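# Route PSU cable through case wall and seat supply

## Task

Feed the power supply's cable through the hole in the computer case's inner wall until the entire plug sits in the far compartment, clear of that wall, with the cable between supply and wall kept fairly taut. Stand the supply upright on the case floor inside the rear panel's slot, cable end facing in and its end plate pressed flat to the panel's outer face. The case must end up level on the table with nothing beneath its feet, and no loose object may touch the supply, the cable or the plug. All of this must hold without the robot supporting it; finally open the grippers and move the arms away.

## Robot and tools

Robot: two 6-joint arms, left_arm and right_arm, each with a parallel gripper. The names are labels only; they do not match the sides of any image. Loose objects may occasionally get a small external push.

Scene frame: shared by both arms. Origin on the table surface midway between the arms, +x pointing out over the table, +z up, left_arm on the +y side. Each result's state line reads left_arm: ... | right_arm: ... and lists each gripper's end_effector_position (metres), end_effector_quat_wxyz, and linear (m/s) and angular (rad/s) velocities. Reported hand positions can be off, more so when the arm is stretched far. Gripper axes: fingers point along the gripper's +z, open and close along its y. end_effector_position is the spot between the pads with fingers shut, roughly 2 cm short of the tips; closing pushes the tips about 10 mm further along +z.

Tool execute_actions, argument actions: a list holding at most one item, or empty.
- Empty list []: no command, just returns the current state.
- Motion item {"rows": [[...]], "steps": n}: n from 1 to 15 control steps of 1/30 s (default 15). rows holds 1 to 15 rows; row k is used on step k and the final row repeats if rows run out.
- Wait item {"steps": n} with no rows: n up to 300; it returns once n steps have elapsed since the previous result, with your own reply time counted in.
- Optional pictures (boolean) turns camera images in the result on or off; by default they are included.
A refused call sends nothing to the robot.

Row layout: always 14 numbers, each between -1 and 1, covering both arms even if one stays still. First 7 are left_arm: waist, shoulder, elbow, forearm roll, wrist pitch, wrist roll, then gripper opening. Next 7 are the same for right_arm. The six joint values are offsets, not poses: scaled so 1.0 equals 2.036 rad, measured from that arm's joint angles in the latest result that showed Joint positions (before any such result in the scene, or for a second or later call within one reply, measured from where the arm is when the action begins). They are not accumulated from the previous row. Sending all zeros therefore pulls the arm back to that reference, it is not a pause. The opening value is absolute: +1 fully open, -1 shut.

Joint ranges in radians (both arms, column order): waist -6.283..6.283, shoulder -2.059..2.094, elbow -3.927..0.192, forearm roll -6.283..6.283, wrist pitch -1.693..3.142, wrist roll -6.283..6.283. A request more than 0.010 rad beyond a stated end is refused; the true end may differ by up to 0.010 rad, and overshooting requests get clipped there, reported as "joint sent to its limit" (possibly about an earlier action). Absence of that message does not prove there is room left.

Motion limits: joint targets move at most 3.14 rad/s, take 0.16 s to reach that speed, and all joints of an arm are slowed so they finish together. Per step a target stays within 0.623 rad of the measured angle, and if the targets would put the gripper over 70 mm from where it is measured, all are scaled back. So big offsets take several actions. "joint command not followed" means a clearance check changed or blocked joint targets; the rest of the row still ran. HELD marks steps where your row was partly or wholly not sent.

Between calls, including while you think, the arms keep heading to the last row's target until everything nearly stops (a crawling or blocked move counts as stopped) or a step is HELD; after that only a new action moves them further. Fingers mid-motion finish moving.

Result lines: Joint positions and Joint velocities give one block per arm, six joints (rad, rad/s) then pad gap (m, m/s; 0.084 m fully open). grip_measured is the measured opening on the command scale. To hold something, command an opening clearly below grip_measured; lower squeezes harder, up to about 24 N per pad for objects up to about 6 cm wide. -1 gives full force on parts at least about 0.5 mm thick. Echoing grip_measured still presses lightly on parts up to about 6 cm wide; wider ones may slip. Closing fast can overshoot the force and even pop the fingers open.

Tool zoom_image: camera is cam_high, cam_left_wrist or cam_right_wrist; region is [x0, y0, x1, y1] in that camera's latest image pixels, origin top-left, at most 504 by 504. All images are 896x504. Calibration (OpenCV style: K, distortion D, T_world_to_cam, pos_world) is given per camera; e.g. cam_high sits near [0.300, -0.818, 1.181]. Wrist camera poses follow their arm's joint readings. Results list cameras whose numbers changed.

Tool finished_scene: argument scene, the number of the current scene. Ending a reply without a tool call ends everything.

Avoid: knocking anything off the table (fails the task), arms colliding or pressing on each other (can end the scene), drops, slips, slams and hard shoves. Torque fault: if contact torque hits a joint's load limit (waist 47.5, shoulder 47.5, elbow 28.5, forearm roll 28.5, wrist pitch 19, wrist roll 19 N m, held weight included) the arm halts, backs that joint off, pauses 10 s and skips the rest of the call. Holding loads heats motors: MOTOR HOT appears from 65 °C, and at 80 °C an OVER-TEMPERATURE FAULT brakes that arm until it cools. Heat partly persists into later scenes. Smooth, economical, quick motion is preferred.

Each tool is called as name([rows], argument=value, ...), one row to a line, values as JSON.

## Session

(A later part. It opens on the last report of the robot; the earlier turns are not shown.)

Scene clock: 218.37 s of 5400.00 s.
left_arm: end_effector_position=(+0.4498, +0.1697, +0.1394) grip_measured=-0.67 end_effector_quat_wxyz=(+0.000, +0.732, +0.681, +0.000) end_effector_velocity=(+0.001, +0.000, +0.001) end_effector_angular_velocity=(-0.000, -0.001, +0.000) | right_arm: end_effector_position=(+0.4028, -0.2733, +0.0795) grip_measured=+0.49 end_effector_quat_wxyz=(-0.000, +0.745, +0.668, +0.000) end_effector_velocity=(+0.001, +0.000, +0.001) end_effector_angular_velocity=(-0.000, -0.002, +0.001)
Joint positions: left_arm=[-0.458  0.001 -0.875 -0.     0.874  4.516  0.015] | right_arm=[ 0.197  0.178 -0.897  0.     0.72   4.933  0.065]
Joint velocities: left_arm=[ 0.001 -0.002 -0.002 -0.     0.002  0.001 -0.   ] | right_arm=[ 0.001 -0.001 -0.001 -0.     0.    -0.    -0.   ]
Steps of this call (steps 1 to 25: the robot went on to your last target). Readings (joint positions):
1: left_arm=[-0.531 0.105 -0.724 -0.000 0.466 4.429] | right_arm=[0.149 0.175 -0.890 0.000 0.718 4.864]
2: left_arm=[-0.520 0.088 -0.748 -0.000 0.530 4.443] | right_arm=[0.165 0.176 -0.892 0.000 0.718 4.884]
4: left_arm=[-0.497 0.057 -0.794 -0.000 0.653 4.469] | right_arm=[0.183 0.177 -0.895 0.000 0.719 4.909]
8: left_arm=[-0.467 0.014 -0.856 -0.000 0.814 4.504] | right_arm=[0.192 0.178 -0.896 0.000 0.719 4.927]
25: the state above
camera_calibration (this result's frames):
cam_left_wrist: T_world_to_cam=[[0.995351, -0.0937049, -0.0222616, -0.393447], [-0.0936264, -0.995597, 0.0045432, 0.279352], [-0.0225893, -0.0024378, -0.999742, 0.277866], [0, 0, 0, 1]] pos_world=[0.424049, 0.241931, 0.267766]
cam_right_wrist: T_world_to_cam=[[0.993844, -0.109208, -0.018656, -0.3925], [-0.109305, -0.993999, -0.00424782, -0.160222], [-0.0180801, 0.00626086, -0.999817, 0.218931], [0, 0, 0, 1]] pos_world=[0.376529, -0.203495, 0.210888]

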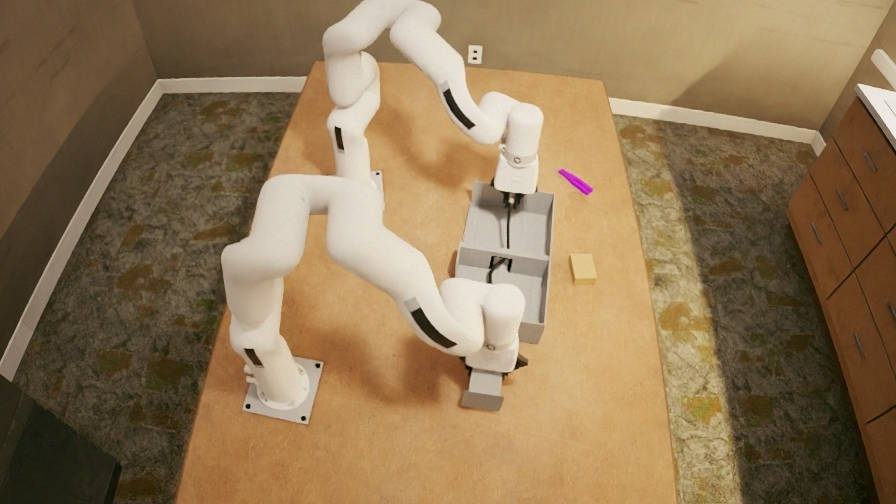

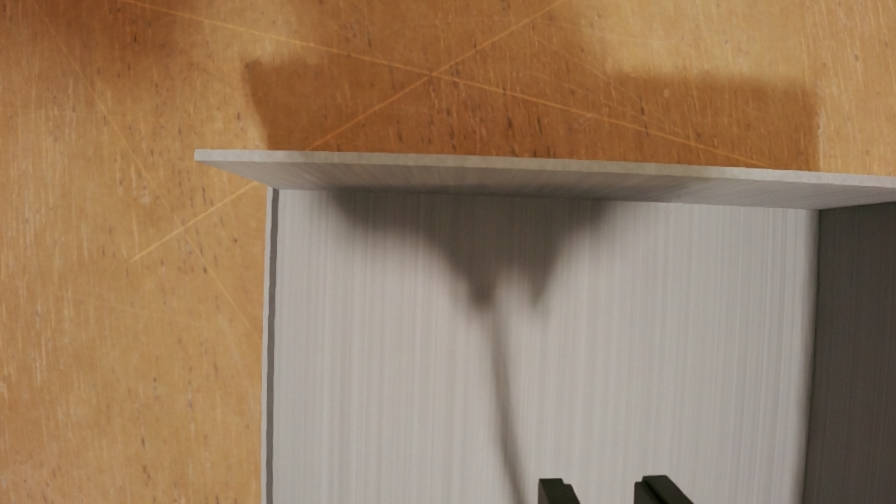

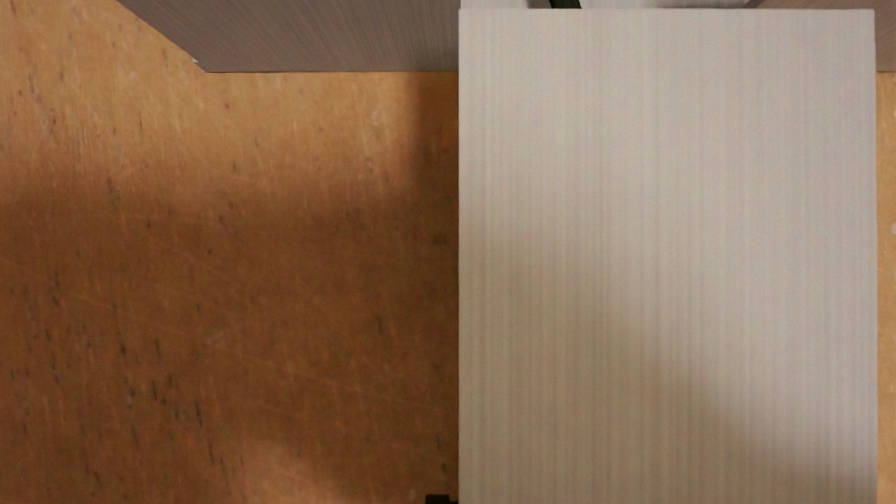

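execute_actions([
  {"rows": [[0,0,0,0,0,0,-1, 0,0.0022,-0.0033,0,0.0006,0,-0.5],[0,0,0,0,0,0,-1, 0,0.0022,-0.0033,0,0.0006,0,-0.5],[0,0,0,0,0,0,-1, 0,0.0022,-0.0033,0,0.0006,0,-0.5],[0,0,0,0,0,0,-1, 0,0.0022,-0.0033,0,0.0006,0,-0.5],[0,0,0,0,0,0,-1, 0,0.0022,-0.0033,0,0.0006,0,-0.5],[0.004,-0.004,-0.004,0,0.008,0.004,-1, 0.0045,0.0039,-0.0056,0,0.0012,0.0045,-0.5],[0.007,-0.008,-0.007,0,0.015,0.007,-1, 0.009,0.0056,-0.0079,0,0.0019,0.009,-0.5],[0.010,-0.011,-0.010,0,0.021,0.010,-1, 0.0135,0.0072,-0.0102,0,0.0025,0.0135,-0.5],[0.014,-0.015,-0.013,0,0.028,0.014,-1, 0.018,0.0089,-0.0125,0,0.0031,0.018,-0.5],[0.017,-0.019,-0.017,0,0.035,0.017,-1, 0.0226,0.0106,-0.0149,0,0.0038,0.0225,-0.5],[0.020,-0.022,-0.020,0,0.043,0.020,-1, 0.0271,0.0123,-0.0172,0,0.0044,0.0269,-0.5],[0.024,-0.026,-0.023,0,0.050,0.024,-1, 0.0316,0.014,-0.0195,0,0.005,0.0314,-0.5],[0.027,-0.030,-0.027,0,0.057,0.027,-1, 0.0361,0.0156,-0.0218,0,0.0056,0.0359,-0.5],[0.030,-0.034,-0.030,0,0.064,0.030,-1, 0.0406,0.0173,-0.0241,0,0.0063,0.0404,-0.5],[0.0339,-0.0375,-0.0335,0,0.071,0.034,-1, 0.0451,0.019,-0.0264,0,0.0069,0.0449,-0.5]], "steps": 15},
], pictures=false)

execute_actions([
  {"steps": 20},
])

Scene clock: 238.47 s of 5400.00 s.
left_arm: end_effector_position=(+0.4541, +0.1874, +0.1692) grip_measured=-0.67 end_effector_quat_wxyz=(+0.000, +0.732, +0.681, +0.000) end_effector_velocity=(+0.013, +0.084, +0.145) end_effector_angular_velocity=(-0.001, -0.006, +0.000) | right_arm: end_effector_position=(+0.4082, -0.2460, +0.0798) grip_measured=+0.49 end_effector_quat_wxyz=(+0.000, +0.744, +0.668, +0.001) end_effector_velocity=(+0.014, +0.129, +0.000) end_effector_angular_velocity=(+0.002, -0.003, +0.002)
Joint positions: left_arm=[-0.417 -0.044 -0.916 -0.     0.96   4.557  0.015] | right_arm=[ 0.253  0.203 -0.933  0.     0.728  4.988  0.065]
Joint velocities: left_arm=[ 0.192 -0.222 -0.193  0.     0.409  0.191 -0.   ] | right_arm=[ 0.263  0.098 -0.136  0.002  0.034  0.26   0.   ]
Steps of this call (steps 1 to 15: the robot went on to your last target; steps 16 to 90: nothing new was sent; then 16.60 s passed at rest; steps 91 to 105: all 15 steps of this action). Readings (joint positions):
91: left_arm=[-0.458 0.001 -0.875 -0.000 0.874 4.516] | right_arm=[0.197 0.178 -0.897 0.000 0.720 4.933]
92: left_arm=[-0.458 0.001 -0.875 -0.000 0.874 4.516] | right_arm=[0.197 0.178 -0.898 0.000 0.720 4.933]
94: left_arm=[-0.458 0.001 -0.875 -0.000 0.874 4.516] | right_arm=[0.197 0.180 -0.901 0.000 0.720 4.933]
98: left_arm=[-0.455 -0.002 -0.878 -0.000 0.882 4.520] | right_arm=[0.201 0.184 -0.906 0.000 0.721 4.938]
105: the state above

Scene clock: 239.13 s of 5400.00 s.
left_arm: end_effector_position=(+0.4549, +0.1997, +0.1893) grip_measured=-0.67 end_effector_quat_wxyz=(-0.000, +0.732, +0.681, -0.000) end_effector_velocity=(+0.000, +0.000, +0.001) end_effector_angular_velocity=(-0.000, -0.001, +0.002) | right_arm: end_effector_position=(+0.4096, -0.2287, +0.0797) grip_measured=+0.49 end_effector_quat_wxyz=(+0.000, +0.744, +0.668, +0.000) end_effector_velocity=(+0.001, +0.001, +0.001) end_effector_angular_velocity=(+0.001, -0.001, +0.001)
Joint positions: left_arm=[-0.389 -0.075 -0.943 -0.     1.018  4.585  0.015] | right_arm=[ 0.288  0.216 -0.951  0.     0.734  5.024  0.065]
Joint velocities: left_arm=[ 0.001 -0.001 -0.002  0.     0.001 -0.     0.   ] | right_arm=[ 0.001  0.    -0.002  0.    -0.    -0.     0.   ]
Steps of this call (steps 1 to 20: the robot went on to your last target). Readings (joint positions):
1: left_arm=[-0.410 -0.052 -0.923 -0.000 0.973 4.564] | right_arm=[0.262 0.206 -0.937 0.000 0.730 4.997]
2: left_arm=[-0.404 -0.059 -0.929 0.000 0.986 4.570] | right_arm=[0.270 0.209 -0.941 0.000 0.731 5.004]
4: left_arm=[-0.396 -0.068 -0.938 -0.000 1.001 4.578] | right_arm=[0.280 0.213 -0.947 0.000 0.732 5.014]
8: left_arm=[-0.391 -0.073 -0.941 -0.000 1.014 4.584] | right_arm=[0.286 0.216 -0.950 0.000 0.733 5.022]
20: the state above
camera_calibration (this result's frames):
cam_left_wrist: T_world_to_cam=[[0.995319, -0.0939872, -0.0225065, -0.394447], [-0.0939088, -0.995571, 0.00452127, 0.309629], [-0.0228318, -0.00238654, -0.999736, 0.327953], [0, 0, 0, 1]] pos_world=[0.429165, 0.271967, 0.317589]
cam_right_wrist: T_world_to_cam=[[0.993893, -0.108922, -0.0176966, -0.394394], [-0.109018, -0.994029, -0.0045551, -0.1152], [-0.0170947, 0.00645652, -0.999833, 0.218616], [0, 0, 0, 1]] pos_world=[0.383164, -0.158881, 0.211075]

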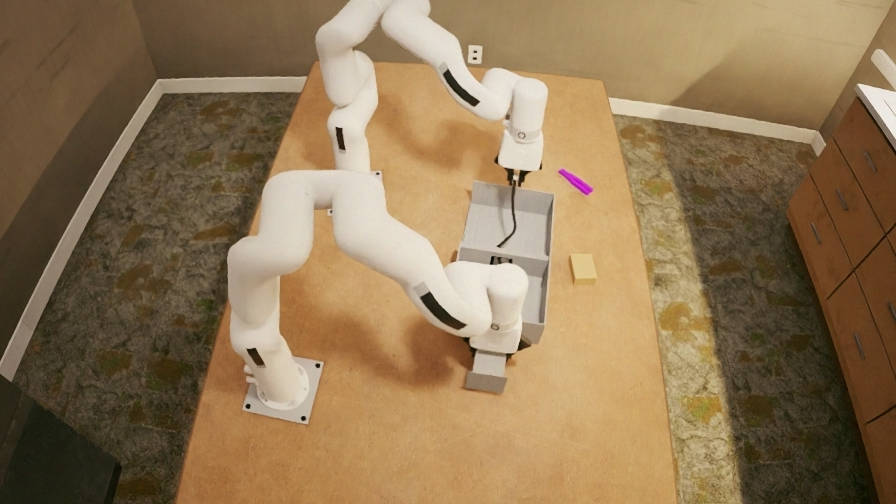

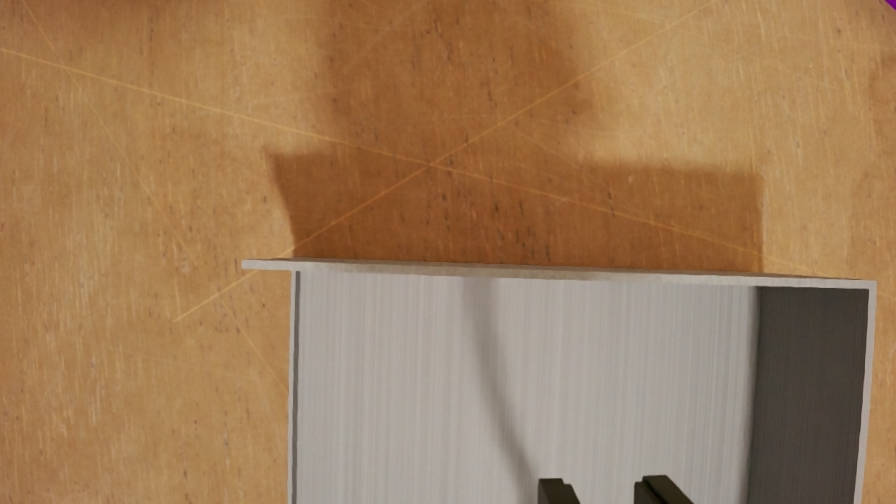

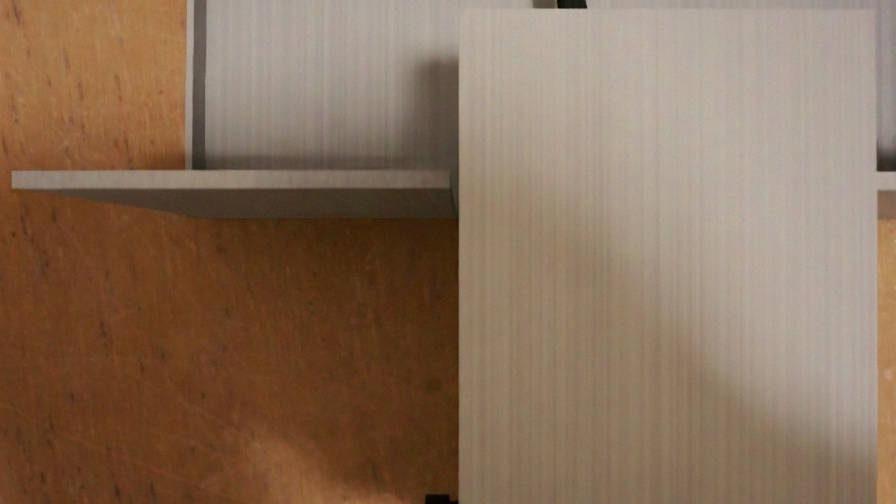

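execute_actions([
  {"rows": [[0.003,-0.0011,-0.0017,0,0.0028,0.003,-1, 0.0031,-0.0016,-0.0032,0,0.0048,0.0031,-0.5],[0.006,-0.0022,-0.0035,0,0.0057,0.006,-1, 0.0063,-0.0032,-0.0063,0,0.0095,0.0063,-0.5],[0.009,-0.0033,-0.0052,0,0.0085,0.009,-1, 0.0094,-0.0048,-0.0095,0,0.0143,0.0094,-0.5],[0.012,-0.0045,-0.007,0,0.0114,0.012,-1, 0.0125,-0.0064,-0.0127,0,0.0191,0.0125,-0.5],[0.015,-0.0056,-0.0087,0,0.0142,0.015,-1, 0.0156,-0.008,-0.0159,0,0.0239,0.0156,-0.5],[0.018,-0.0067,-0.0104,0,0.0171,0.018,-1, 0.0188,-0.0096,-0.019,0,0.0286,0.0188,-0.5],[0.021,-0.0078,-0.0122,0,0.0199,0.021,-1, 0.0219,-0.0112,-0.0222,0,0.0334,0.0219,-0.5],[0.024,-0.0089,-0.0139,0,0.0228,0.024,-1, 0.0249,-0.0121,-0.0261,0,0.0382,0.0249,-0.5],[0.027,-0.010,-0.0157,0,0.0256,0.027,-1, 0.0279,-0.0131,-0.0301,0,0.0431,0.0279,-0.5],[0.030,-0.0111,-0.0174,0,0.0285,0.030,-1, 0.0309,-0.014,-0.034,0,0.0479,0.0309,-0.5],[0.033,-0.0122,-0.0191,0,0.0313,0.033,-1, 0.034,-0.0149,-0.0379,0,0.0528,0.034,-0.5],[0.036,-0.0134,-0.0209,0,0.0342,0.036,-1, 0.037,-0.0158,-0.0418,0,0.0576,0.037,-0.5],[0.039,-0.0145,-0.0226,0,0.037,0.039,-1, 0.04,-0.0168,-0.0458,0,0.0625,0.04,-0.5],[0.042,-0.0156,-0.0244,0,0.0399,0.042,-1, 0.043,-0.0177,-0.0497,0,0.0673,0.043,-0.5],[0.045,-0.0167,-0.0261,0,0.0427,0.0451,-1, 0.043,-0.0177,-0.0497,0,0.0673,0.043,-0.5]], "steps": 15},
], pictures=false)

execute_actions([
  {"steps": 20},
])

Scene clock: 260.67 s of 5400.00 s.
left_arm: end_effector_position=(+0.4592, +0.2290, +0.2115) grip_measured=-0.67 end_effector_quat_wxyz=(+0.000, +0.732, +0.681, -0.000) end_effector_velocity=(+0.007, +0.079, +0.060) end_effector_angular_velocity=(-0.000, -0.000, -0.002) | right_arm: end_effector_position=(+0.4133, -0.1936, +0.1147) grip_measured=+0.49 end_effector_quat_wxyz=(+0.000, +0.744, +0.668, +0.001) end_effector_velocity=(+0.008, +0.092, +0.092) end_effector_angular_velocity=(-0.000, +0.001, +0.004)
Joint positions: left_arm=[-0.322 -0.1   -0.982 -0.     1.082  4.653  0.015] | right_arm=[ 0.357  0.187 -1.028  0.     0.84   5.093  0.065]
Joint velocities: left_arm=[ 0.18  -0.067 -0.105 -0.     0.171  0.182  0.   ] | right_arm=[ 0.177 -0.057 -0.223 -0.001  0.28   0.174 -0.   ]
Steps of this call (steps 1 to 15: the robot went on to your last target; steps 16 to 90: nothing new was sent; then 18.03 s passed at rest; steps 91 to 105: all 15 steps of this action). Readings (joint positions):
91: left_arm=[-0.389 -0.075 -0.943 -0.000 1.018 4.586] | right_arm=[0.289 0.216 -0.951 0.000 0.734 5.024]
92: left_arm=[-0.388 -0.075 -0.944 -0.000 1.019 4.587] | right_arm=[0.289 0.216 -0.952 0.000 0.735 5.025]
94: left_arm=[-0.383 -0.077 -0.947 -0.000 1.024 4.592] | right_arm=[0.294 0.214 -0.956 0.000 0.744 5.031]
98: left_arm=[-0.363 -0.084 -0.958 -0.000 1.043 4.611] | right_arm=[0.315 0.203 -0.978 0.000 0.774 5.051]
105: the state above

Scene clock: 261.33 s of 5400.00 s.
left_arm: end_effector_position=(+0.4599, +0.2396, +0.2195) grip_measured=-0.67 end_effector_quat_wxyz=(-0.000, +0.732, +0.681, -0.000) end_effector_velocity=(+0.000, +0.000, +0.001) end_effector_angular_velocity=(-0.000, -0.001, -0.001) | right_arm: end_effector_position=(+0.4140, -0.1839, +0.1247) grip_measured=+0.49 end_effector_quat_wxyz=(+0.000, +0.745, +0.668, +0.000) end_effector_velocity=(+0.001, +0.001, +0.001) end_effector_angular_velocity=(+0.001, -0.003, -0.001)
Joint positions: left_arm=[-0.297 -0.109 -0.996 -0.     1.105  4.677  0.015] | right_arm=[ 0.376  0.181 -1.052  0.     0.871  5.112  0.065]
Joint velocities: left_arm=[ 0.001 -0.    -0.002  0.     0.001  0.002 -0.   ] | right_arm=[ 0.001 -0.001 -0.002 -0.    -0.     0.002 -0.   ]
Steps of this call (steps 1 to 20: the robot went on to your last target). Readings (joint positions):
1: left_arm=[-0.316 -0.102 -0.986 -0.000 1.087 4.659] | right_arm=[0.363 0.185 -1.035 0.000 0.849 5.098]
2: left_arm=[-0.310 -0.104 -0.989 -0.000 1.092 4.664] | right_arm=[0.367 0.183 -1.041 0.000 0.855 5.102]
4: left_arm=[-0.304 -0.107 -0.993 -0.000 1.098 4.670] | right_arm=[0.372 0.181 -1.047 0.000 0.862 5.107]
8: left_arm=[-0.299 -0.108 -0.995 -0.000 1.103 4.676] | right_arm=[0.375 0.181 -1.050 0.000 0.869 5.110]
20: the state above
camera_calibration (this result's frames):
cam_left_wrist: T_world_to_cam=[[0.995294, -0.0942706, -0.0224332, -0.394986], [-0.0941917, -0.995544, 0.0045481, 0.349815], [-0.022762, -0.00241367, -0.999738, 0.358343], [0, 0, 0, 1]] pos_world=[0.434233, 0.311885, 0.347797]
cam_right_wrist: T_world_to_cam=[[0.993884, -0.108984, -0.0177823, -0.393142], [-0.109082, -0.994022, -0.00462048, -0.0699719], [-0.0171724, 0.00653195, -0.999831, 0.263422], [0, 0, 0, 1]] pos_world=[0.387629, -0.114121, 0.256064]

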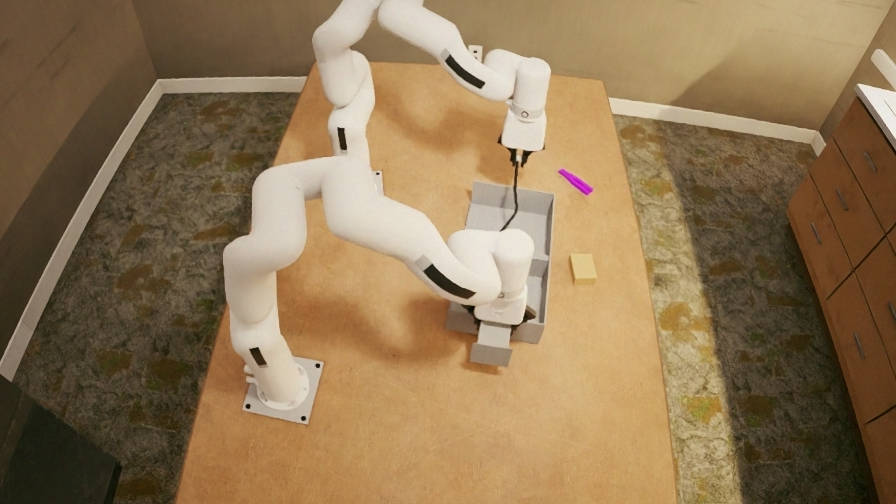

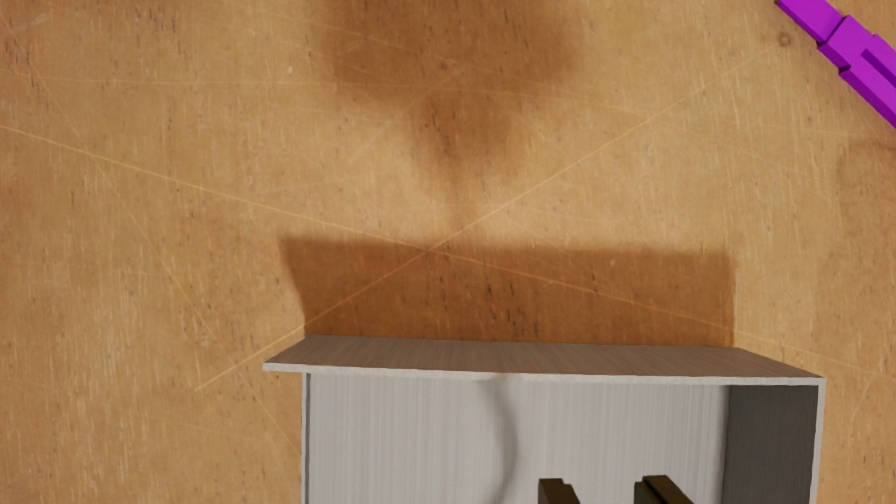

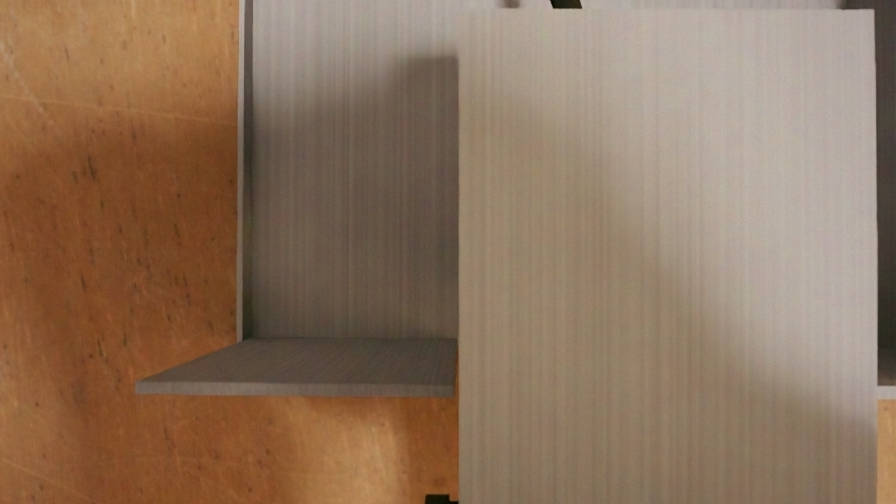

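execute_actions([
  {"rows": [[0.0024,-0.0006,-0.0035,0,0.004,0.0024,-1, 0.0039,0.0027,-0.0036,0,0.0009,0.0039,-0.5],[0.0048,-0.0011,-0.0069,0,0.0081,0.0048,-1, 0.0077,0.0054,-0.0072,0,0.0019,0.0077,-0.5],[0.0072,-0.0017,-0.0104,0,0.0121,0.0072,-1, 0.0116,0.0081,-0.0108,0,0.0028,0.0116,-0.5],[0.0096,-0.0022,-0.0139,0,0.0161,0.0096,-1, 0.0154,0.0107,-0.0145,0,0.0038,0.0154,-0.5],[0.012,-0.0028,-0.0174,0,0.0201,0.012,-1, 0.0193,0.0134,-0.0181,0,0.0047,0.0193,-0.5],[0.0144,-0.0033,-0.0208,0,0.0242,0.0144,-1, 0.0231,0.0161,-0.0217,0,0.0057,0.0231,-0.5],[0.0168,-0.0039,-0.0243,0,0.0282,0.0168,-1, 0.027,0.0188,-0.0253,0,0.0066,0.027,-0.5],[0.0192,-0.0045,-0.0278,0,0.0322,0.0192,-1, 0.0307,0.0218,-0.0295,0,0.0077,0.0307,-0.5],[0.0216,-0.005,-0.0312,0,0.0363,0.0216,-1, 0.0343,0.0248,-0.0336,0,0.0088,0.0343,-0.5],[0.024,-0.0056,-0.0347,0,0.0403,0.024,-1, 0.038,0.0278,-0.0378,0,0.0099,0.038,-0.5],[0.0264,-0.0061,-0.0382,0,0.0443,0.0264,-1, 0.0416,0.0309,-0.0419,0,0.0111,0.0416,-0.5],[0.0288,-0.0067,-0.0417,0,0.0483,0.0288,-1, 0.0453,0.0339,-0.0461,0,0.0122,0.0453,-0.5],[0.0312,-0.0072,-0.0451,0,0.0524,0.0312,-1, 0.0489,0.0369,-0.0502,0,0.0133,0.0489,-0.5],[0.0336,-0.0078,-0.0486,0,0.0564,0.0337,-1, 0.0526,0.0399,-0.0544,0,0.0144,0.0526,-0.5]], "steps": 15},
], pictures=false)

execute_actions([
  {"steps": 20},
])

Scene clock: 270.80 s of 5400.00 s.
left_arm: end_effector_position=(+0.4646, +0.2630, +0.2509) grip_measured=-0.67 end_effector_quat_wxyz=(+0.000, +0.732, +0.681, +0.000) end_effector_velocity=(+0.007, +0.062, +0.082) end_effector_angular_velocity=(+0.000, -0.003, +0.003) | right_arm: end_effector_position=(+0.4193, -0.1372, +0.1246) grip_measured=+0.49 end_effector_quat_wxyz=(+0.000, +0.744, +0.668, +0.000) end_effector_velocity=(+0.012, +0.123, -0.001) end_effector_angular_velocity=(+0.001, -0.002, +0.003)
Joint positions: left_arm=[-0.244 -0.121 -1.074 -0.     1.195  4.731  0.015] | right_arm=[ 0.46   0.243 -1.137  0.     0.893  5.196  0.065]
Joint velocities: left_arm=[ 0.14  -0.032 -0.201  0.     0.23   0.137  0.   ] | right_arm=[ 0.214  0.175 -0.239 -0.     0.062  0.211  0.   ]
Steps of this call (steps 1 to 15: the robot went on to your last target; steps 16 to 90: nothing new was sent; then 5.97 s passed at rest; steps 91 to 105: all 15 steps of this action). Readings (joint positions):
91: left_arm=[-0.297 -0.109 -0.996 -0.000 1.105 4.677] | right_arm=[0.376 0.180 -1.052 0.000 0.871 5.112]
92: left_arm=[-0.297 -0.109 -0.997 -0.000 1.106 4.678] | right_arm=[0.377 0.181 -1.053 0.000 0.871 5.113]
94: left_arm=[-0.293 -0.109 -1.003 -0.000 1.114 4.683] | right_arm=[0.383 0.186 -1.060 0.000 0.873 5.120]
98: left_arm=[-0.277 -0.113 -1.026 -0.000 1.139 4.698] | right_arm=[0.409 0.204 -1.083 0.000 0.879 5.145]
105: the state above

Scene clock: 271.47 s of 5400.00 s.
left_arm: end_effector_position=(+0.4650, +0.2694, +0.2593) grip_measured=-0.67 end_effector_quat_wxyz=(-0.000, +0.732, +0.681, -0.000) end_effector_velocity=(-0.000, +0.000, +0.000) end_effector_angular_velocity=(+0.000, +0.000, +0.002) | right_arm: end_effector_position=(+0.4205, -0.1243, +0.1247) grip_measured=+0.49 end_effector_quat_wxyz=(+0.000, +0.745, +0.668, +0.001) end_effector_velocity=(-0.000, +0.001, -0.000) end_effector_angular_velocity=(+0.000, +0.000, -0.001)
Joint positions: left_arm=[-0.229 -0.124 -1.095 -0.     1.22   4.746  0.015] | right_arm=[ 0.483  0.262 -1.163  0.     0.9    5.219  0.065]
Joint velocities: left_arm=[ 0.001 -0.    -0.     0.     0.    -0.001 -0.   ] | right_arm=[ 0.001  0.    -0.     0.     0.     0.002 -0.   ]
Steps of this call (steps 1 to 20: the robot went on to your last target). Readings (joint positions):
1: left_arm=[-0.239 -0.122 -1.080 -0.000 1.201 4.735] | right_arm=[0.467 0.249 -1.144 0.000 0.895 5.202]
2: left_arm=[-0.236 -0.123 -1.085 0.000 1.207 4.738] | right_arm=[0.472 0.253 -1.150 0.000 0.896 5.207]
4: left_arm=[-0.232 -0.124 -1.090 -0.000 1.213 4.742] | right_arm=[0.478 0.257 -1.156 0.000 0.898 5.213]
8: left_arm=[-0.230 -0.124 -1.093 -0.000 1.218 4.745] | right_arm=[0.481 0.261 -1.161 0.000 0.900 5.217]
20: the state above
camera_calibration (this result's frames):
cam_left_wrist: T_world_to_cam=[[0.995268, -0.0945219, -0.022525, -0.396218], [-0.0944425, -0.99552, 0.00456386, 0.37989], [-0.0228555, -0.00241494, -0.999736, 0.398429], [0, 0, 0, 1]] pos_world=[0.439327, 0.341699, 0.387665]
cam_right_wrist: T_world_to_cam=[[0.993872, -0.109108, -0.0177002, -0.393083], [-0.109208, -0.994008, -0.00476159, -0.00992282], [-0.0170746, 0.00666541, -0.999832, 0.2631], [0, 0, 0, 1]] pos_world=[0.394083, -0.0545057, 0.256051]

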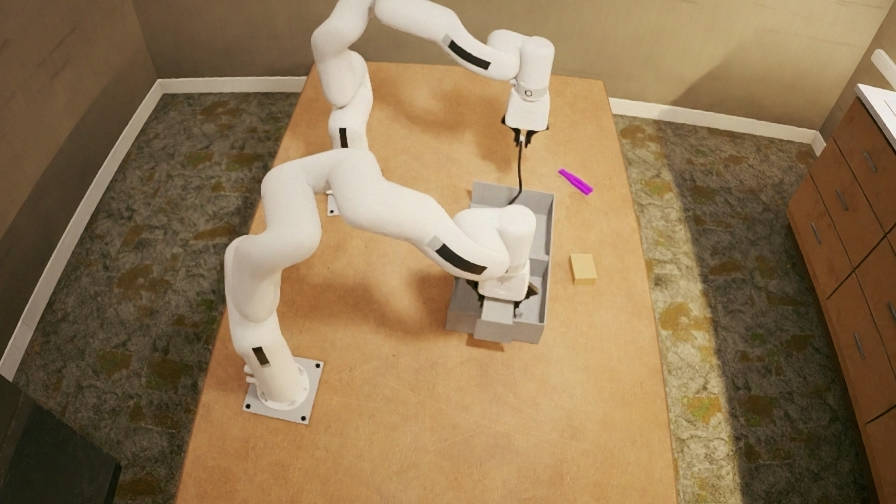

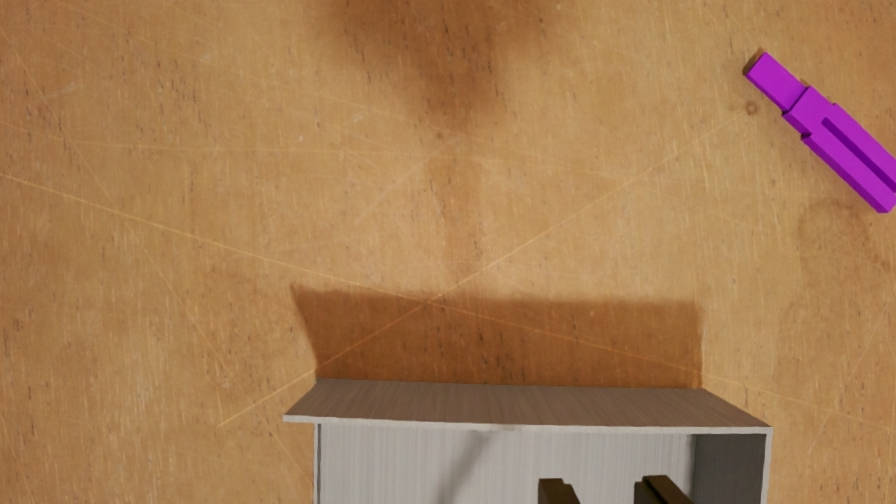

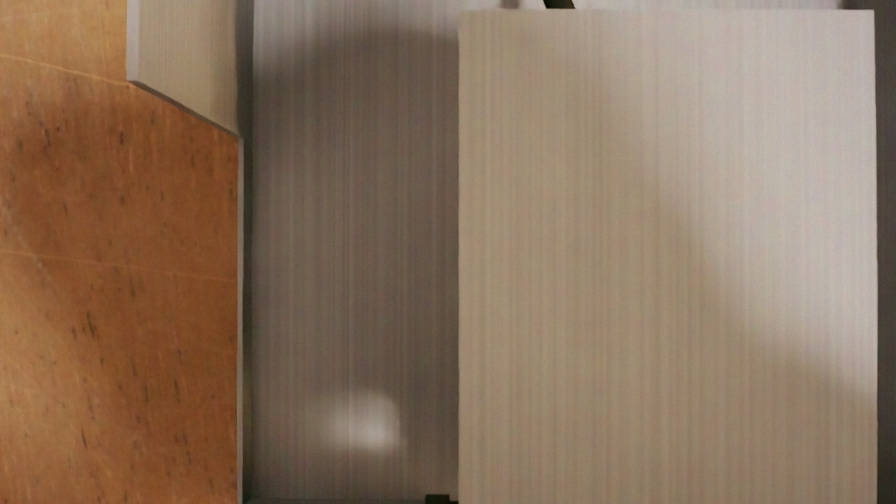

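execute_actions([
  {"rows": [[0.0024,0.0002,-0.0033,0,0.003,0.0024,-1, 0.0017,0.0056,-0.0001,0,-0.0055,0.0017,-0.5],[0.0048,0.0005,-0.0066,0,0.006,0.0047,-1, 0.0035,0.0111,-0.0002,0,-0.0109,0.0035,-0.5],[0.0072,0.0007,-0.0099,0,0.0091,0.0071,-1, 0.0052,0.0167,-0.0003,0,-0.0164,0.0052,-0.5],[0.0095,0.001,-0.0132,0,0.0121,0.0094,-1, 0.007,0.0223,-0.0004,0,-0.0219,0.007,-0.5],[0.0119,0.0012,-0.0165,0,0.0151,0.0118,-1, 0.0087,0.0279,-0.0005,0,-0.0274,0.0087,-0.5],[0.0143,0.0015,-0.0198,0,0.0181,0.0141,-1, 0.0105,0.0334,-0.0006,0,-0.0328,0.0105,-0.5],[0.0167,0.0017,-0.0231,0,0.0211,0.0165,-1, 0.0122,0.039,-0.0007,0,-0.0383,0.0122,-0.5],[0.0191,0.002,-0.0265,0,0.0242,0.0189,-1, 0.0152,0.0438,-0.0045,0,-0.0393,0.0152,-0.5],[0.0215,0.0022,-0.0298,0,0.0272,0.0212,-1, 0.0183,0.0486,-0.0083,0,-0.0404,0.0183,-0.5],[0.0239,0.0025,-0.0331,0,0.0302,0.0236,-1, 0.0213,0.0534,-0.0121,0,-0.0414,0.0213,-0.5],[0.0262,0.0027,-0.0364,0,0.0332,0.0259,-1, 0.0244,0.0582,-0.0158,0,-0.0424,0.0244,-0.5],[0.0286,0.003,-0.0397,0,0.0363,0.0283,-1, 0.0274,0.063,-0.0196,0,-0.0434,0.0274,-0.5],[0.031,0.0032,-0.043,0,0.0393,0.0306,-1, 0.0305,0.0678,-0.0234,0,-0.0445,0.0305,-0.5],[0.0334,0.0035,-0.0463,0,0.0423,0.033,-1, 0.0335,0.0726,-0.0272,0,-0.0455,0.0335,-0.5]], "steps": 15},
], pictures=false)

execute_actions([
  {"steps": 20},
])

Scene clock: 286.07 s of 5400.00 s.
left_arm: end_effector_position=(+0.4694, +0.2931, +0.2833) grip_measured=-0.67 end_effector_quat_wxyz=(+0.000, +0.732, +0.681, +0.000) end_effector_velocity=(+0.008, +0.062, +0.062) end_effector_angular_velocity=(+0.000, -0.004, +0.003) | right_arm: end_effector_position=(+0.4245, -0.0936, +0.0826) grip_measured=+0.49 end_effector_quat_wxyz=(+0.000, +0.745, +0.668, +0.001) end_effector_velocity=(+0.019, +0.112, -0.058) end_effector_angular_velocity=(+0.014, -0.029, +0.006)
Joint positions: left_arm=[-0.176 -0.119 -1.169 -0.     1.287  4.798  0.015] | right_arm=[ 0.533  0.379 -1.197  0.     0.816  5.268  0.065]
Joint velocities: left_arm=[ 0.138  0.015 -0.191  0.     0.172  0.136  0.   ] | right_arm=[ 0.174  0.276 -0.219 -0.    -0.09   0.168  0.   ]
Steps of this call (steps 1 to 15: the robot went on to your last target; steps 16 to 90: nothing new was sent; then 11.10 s passed at rest; steps 91 to 105: all 15 steps of this action). Readings (joint positions):
91: left_arm=[-0.229 -0.124 -1.095 -0.000 1.220 4.746] | right_arm=[0.483 0.262 -1.163 0.000 0.900 5.219]
92: left_arm=[-0.228 -0.124 -1.096 -0.000 1.221 4.747] | right_arm=[0.483 0.263 -1.163 0.000 0.898 5.219]
94: left_arm=[-0.224 -0.124 -1.102 -0.000 1.227 4.751] | right_arm=[0.486 0.272 -1.164 0.000 0.888 5.222]
98: left_arm=[-0.208 -0.122 -1.124 -0.000 1.246 4.766] | right_arm=[0.498 0.309 -1.164 0.000 0.853 5.233]
105: the state above

Scene clock: 286.73 s of 5400.00 s.
left_arm: end_effector_position=(+0.4701, +0.2996, +0.2897) grip_measured=-0.67 end_effector_quat_wxyz=(+0.000, +0.732, +0.681, +0.000) end_effector_velocity=(+0.000, +0.000, +0.000) end_effector_angular_velocity=(+0.000, -0.001, +0.001) | right_arm: end_effector_position=(+0.4252, -0.0824, +0.0749) grip_measured=+0.49 end_effector_quat_wxyz=(+0.000, +0.745, +0.668, +0.001) end_effector_velocity=(+0.000, +0.001, -0.000) end_effector_angular_velocity=(+0.001, +0.000, -0.000)
Joint positions: left_arm=[-0.161 -0.117 -1.189 -0.     1.306  4.813  0.015] | right_arm=[ 0.551  0.409 -1.218  0.     0.807  5.287  0.065]
Joint velocities: left_arm=[ 0.    -0.    -0.     0.    -0.    -0.001 -0.   ] | right_arm=[ 0.001  0.001 -0.001  0.001 -0.001  0.     0.   ]
Steps of this call (steps 1 to 20: the robot went on to your last target). Readings (joint positions):
1: left_arm=[-0.171 -0.119 -1.175 -0.000 1.292 4.802] | right_arm=[0.538 0.387 -1.203 0.000 0.813 5.273]
2: left_arm=[-0.168 -0.118 -1.179 -0.000 1.296 4.806] | right_arm=[0.543 0.394 -1.208 0.000 0.811 5.277]
4: left_arm=[-0.165 -0.118 -1.185 -0.000 1.301 4.809] | right_arm=[0.547 0.402 -1.213 0.000 0.809 5.282]
8: left_arm=[-0.162 -0.117 -1.188 -0.000 1.305 4.812] | right_arm=[0.550 0.407 -1.217 0.000 0.808 5.286]
20: the state above
camera_calibration (this result's frames):
cam_left_wrist: T_world_to_cam=[[0.995359, -0.0937732, -0.021629, -0.398253], [-0.0936977, -0.995591, 0.00447975, 0.409935], [-0.0219537, -0.00243237, -0.999756, 0.428559], [0, 0, 0, 1]] pos_world=[0.444223, 0.371824, 0.418004]
cam_right_wrist: T_world_to_cam=[[0.993868, -0.109193, -0.01739, -0.394125], [-0.109295, -0.993997, -0.00504541, 0.031989], [-0.0167347, 0.00691512, -0.999836, 0.213047], [0, 0, 0, 1]] pos_world=[0.39877, -0.0127118, 0.20632]

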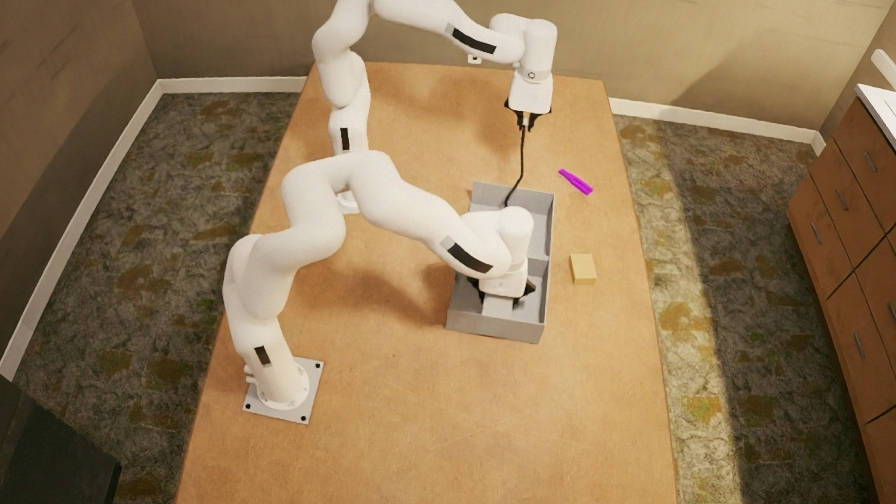

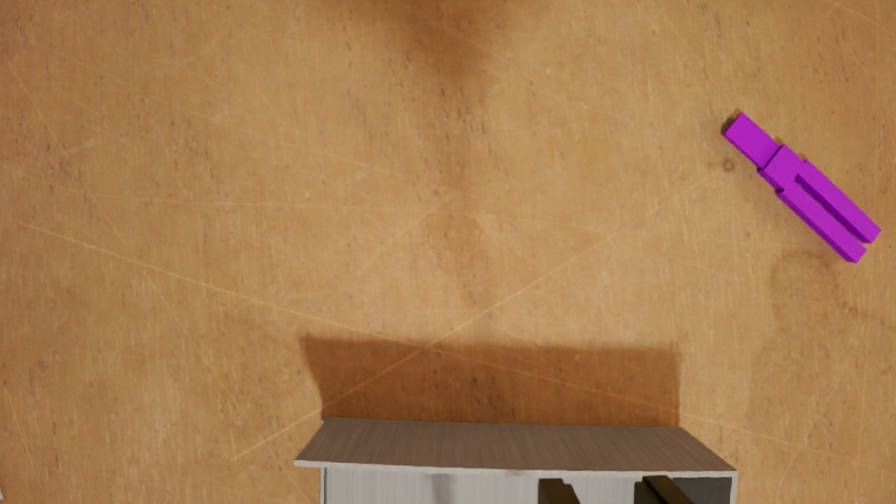

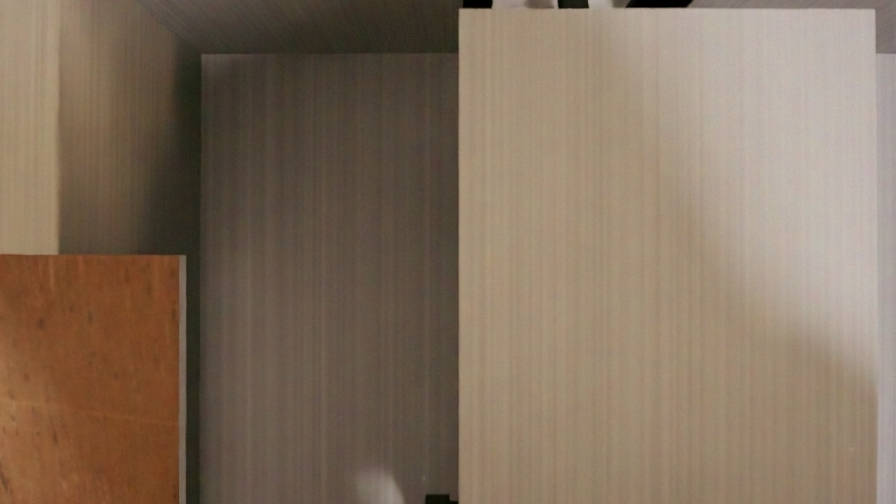

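zoom_image(camera="cam_high", region=[430, 270, 570, 360])

Region (430, 270, 570, 360) of cam_high's 896x504 image, scaled by 3.600, with more detail than that image has; it fills the top 324 rows of this view, and the rest is white.

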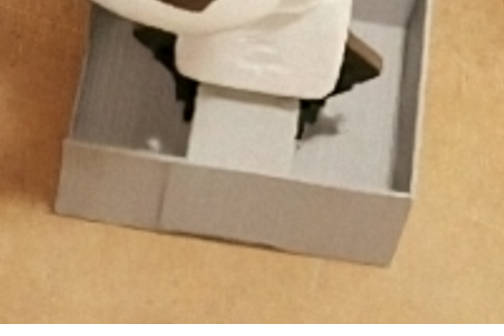

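execute_actions([
  {"rows": [[-0.011,0.014,-0.0036,0,-0.0103,-0.035,-1, 0.0023,0.002,-0.0008,0,-0.0012,0.0023,-0.5],[-0.021,0.028,-0.0071,0,-0.0207,-0.07,-1, 0.0023,0.002,-0.0008,0,-0.0012,0.0023,-0.5],[-0.032,0.042,-0.0107,0,-0.031,-0.106,-1, 0.0023,0.002,-0.0008,0,-0.0012,0.0023,-0.5],[-0.043,0.056,-0.0142,0,-0.0413,-0.141,-1, 0.0023,0.002,-0.0008,0,-0.0012,0.0023,-0.5],[-0.054,0.069,-0.0178,0,-0.0517,-0.176,-1, 0.0023,0.005,-0.0008,0,-0.0042,0.0023,-0.5],[-0.064,0.083,-0.0213,0,-0.062,-0.212,-1, 0.0023,0.008,-0.0008,0,-0.0072,0.0023,-0.5],[-0.075,0.097,-0.0249,0,-0.0723,-0.247,-1, 0.0023,0.010,-0.0008,0,-0.0092,0.0023,-0.5],[-0.086,0.111,-0.0284,0,-0.0826,-0.282,-1, 0.0023,0.0121,-0.0008,0,-0.0113,0.0023,-0.5],[-0.097,0.125,-0.032,0,-0.093,-0.317,-1, 0.0023,0.0121,-0.0008,0,-0.0113,0.0023,-0.5],[-0.1073,0.1389,-0.0355,0,-0.1033,-0.3527,-1, 0.0023,0.0121,-0.0008,0,-0.0113,0.0023,-0.5]], "steps": 15},
], pictures=false)

execute_actions([
  {"steps": 20},
])

Scene clock: 300.10 s of 5400.00 s.
left_arm: end_effector_position=(+0.5224, +0.2107, +0.2166) grip_measured=-0.67 end_effector_quat_wxyz=(-0.000, +0.579, +0.815, -0.000) end_effector_velocity=(+0.073, -0.216, -0.185) end_effector_angular_velocity=(+0.004, +0.031, +0.870) | right_arm: end_effector_position=(+0.4251, -0.0804, +0.0657) grip_measured=+0.49 end_effector_quat_wxyz=(+0.000, +0.745, +0.667, -0.000) end_effector_velocity=(+0.000, +0.001, -0.001) end_effector_angular_velocity=(+0.000, -0.002, +0.005)
Joint positions: left_arm=[-0.341  0.116 -1.248 -0.     1.133  4.225  0.015] | right_arm=[ 0.554  0.429 -1.219 -0.     0.79   5.291  0.065]
Joint velocities: left_arm=[-0.401  0.518 -0.117 -0.002 -0.369 -1.27  -0.   ] | right_arm=[ 0.001  0.004 -0.    -0.001 -0.006 -0.003 -0.   ]
Steps of this call (steps 1 to 15: the robot went on to your last target; steps 16 to 90: nothing new was sent; then 9.87 s passed at rest; steps 91 to 105: all 15 steps of this action). Readings (joint positions):
91: left_arm=[-0.161 -0.117 -1.189 -0.000 1.306 4.813] | right_arm=[0.551 0.410 -1.218 0.000 0.807 5.287]
92: left_arm=[-0.162 -0.116 -1.190 -0.000 1.305 4.809] | right_arm=[0.551 0.410 -1.218 0.000 0.807 5.288]
94: left_arm=[-0.173 -0.102 -1.195 0.000 1.293 4.769] | right_arm=[0.553 0.412 -1.219 0.000 0.806 5.289]
98: left_arm=[-0.230 -0.028 -1.213 0.000 1.239 4.587] | right_arm=[0.554 0.419 -1.219 -0.000 0.800 5.291]
105: the state above

Scene clock: 300.77 s of 5400.00 s.
left_arm: end_effector_position=(+0.5299, +0.1896, +0.1999) grip_measured=-0.67 end_effector_quat_wxyz=(+0.000, +0.541, +0.841, +0.000) end_effector_velocity=(-0.000, -0.001, -0.001) end_effector_angular_velocity=(+0.000, +0.001, -0.001) | right_arm: end_effector_position=(+0.4255, -0.0793, +0.0643) grip_measured=+0.49 end_effector_quat_wxyz=(+0.000, +0.745, +0.668, +0.001) end_effector_velocity=(-0.000, +0.000, -0.001) end_effector_angular_velocity=(-0.000, -0.000, +0.001)
Joint positions: left_arm=[-0.379  0.165 -1.262 -0.     1.096  4.095  0.015] | right_arm=[ 0.556  0.434 -1.22   0.     0.785  5.291  0.065]
Joint velocities: left_arm=[-0.002  0.002 -0.    -0.    -0.001 -0.001 -0.   ] | right_arm=[ 0.     0.001  0.001 -0.001 -0.002  0.    -0.   ]
Steps of this call (steps 1 to 20: the robot went on to your last target). Readings (joint positions):
1: left_arm=[-0.353 0.131 -1.252 -0.000 1.122 4.187] | right_arm=[0.554 0.430 -1.219 -0.000 0.790 5.291]
2: left_arm=[-0.362 0.143 -1.254 -0.000 1.114 4.160] | right_arm=[0.554 0.430 -1.219 -0.000 0.789 5.291]
4: left_arm=[-0.371 0.155 -1.257 -0.000 1.105 4.127] | right_arm=[0.554 0.430 -1.219 -0.000 0.789 5.291]
8: left_arm=[-0.377 0.161 -1.261 -0.000 1.098 4.103] | right_arm=[0.555 0.431 -1.220 -0.000 0.787 5.291]
20: the state above
camera_calibration (this result's frames):
cam_left_wrist: T_world_to_cam=[[0.918626, 0.394531, -0.0217203, -0.521971], [0.394719, -0.918788, 0.00500045, 0.0329263], [-0.0179835, -0.0131669, -0.999752, 0.339728], [0, 0, 0, 1]] pos_world=[0.472609, 0.240659, 0.328142]
cam_right_wrist: T_world_to_cam=[[0.993884, -0.109017, -0.0175793, -0.394214], [-0.10912, -0.994016, -0.00499368, 0.0349815], [-0.0169297, 0.00688139, -0.999833, 0.202457], [0, 0, 0, 1]] pos_world=[0.399048, -0.00959711, 0.195668]

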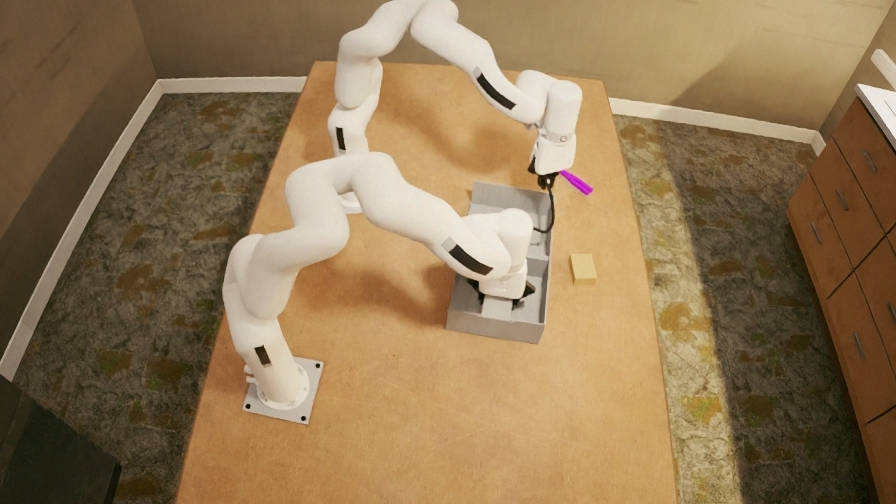

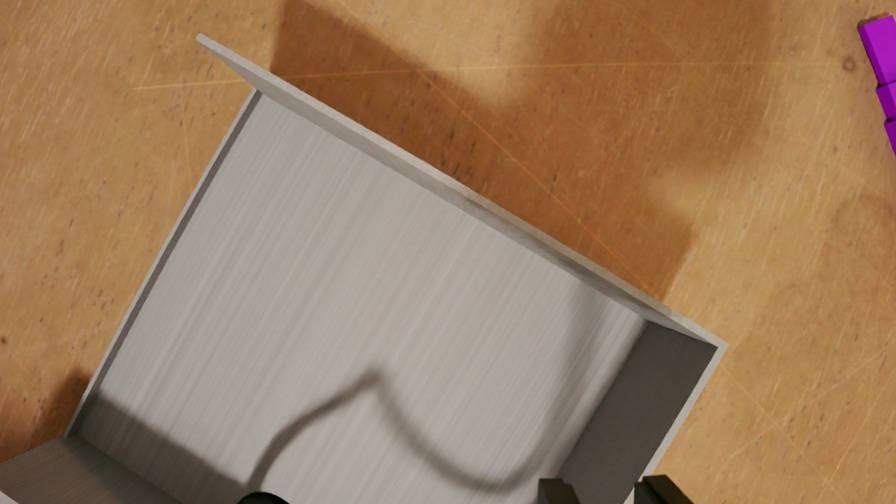

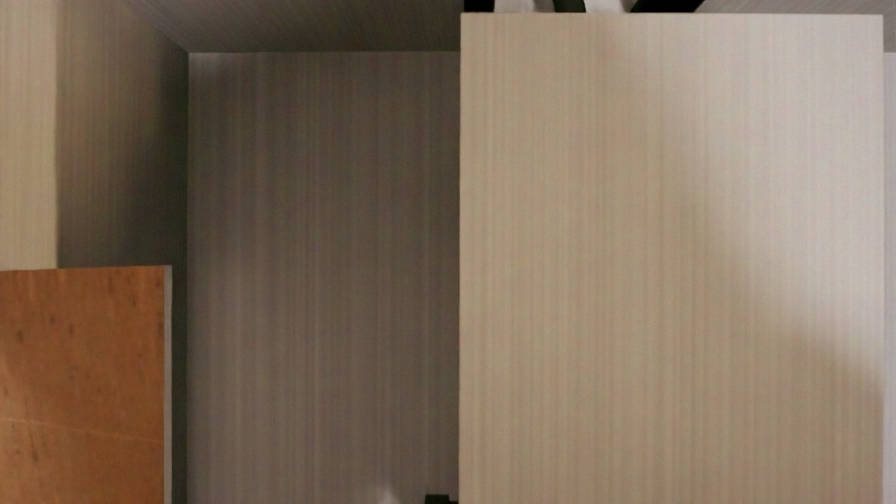

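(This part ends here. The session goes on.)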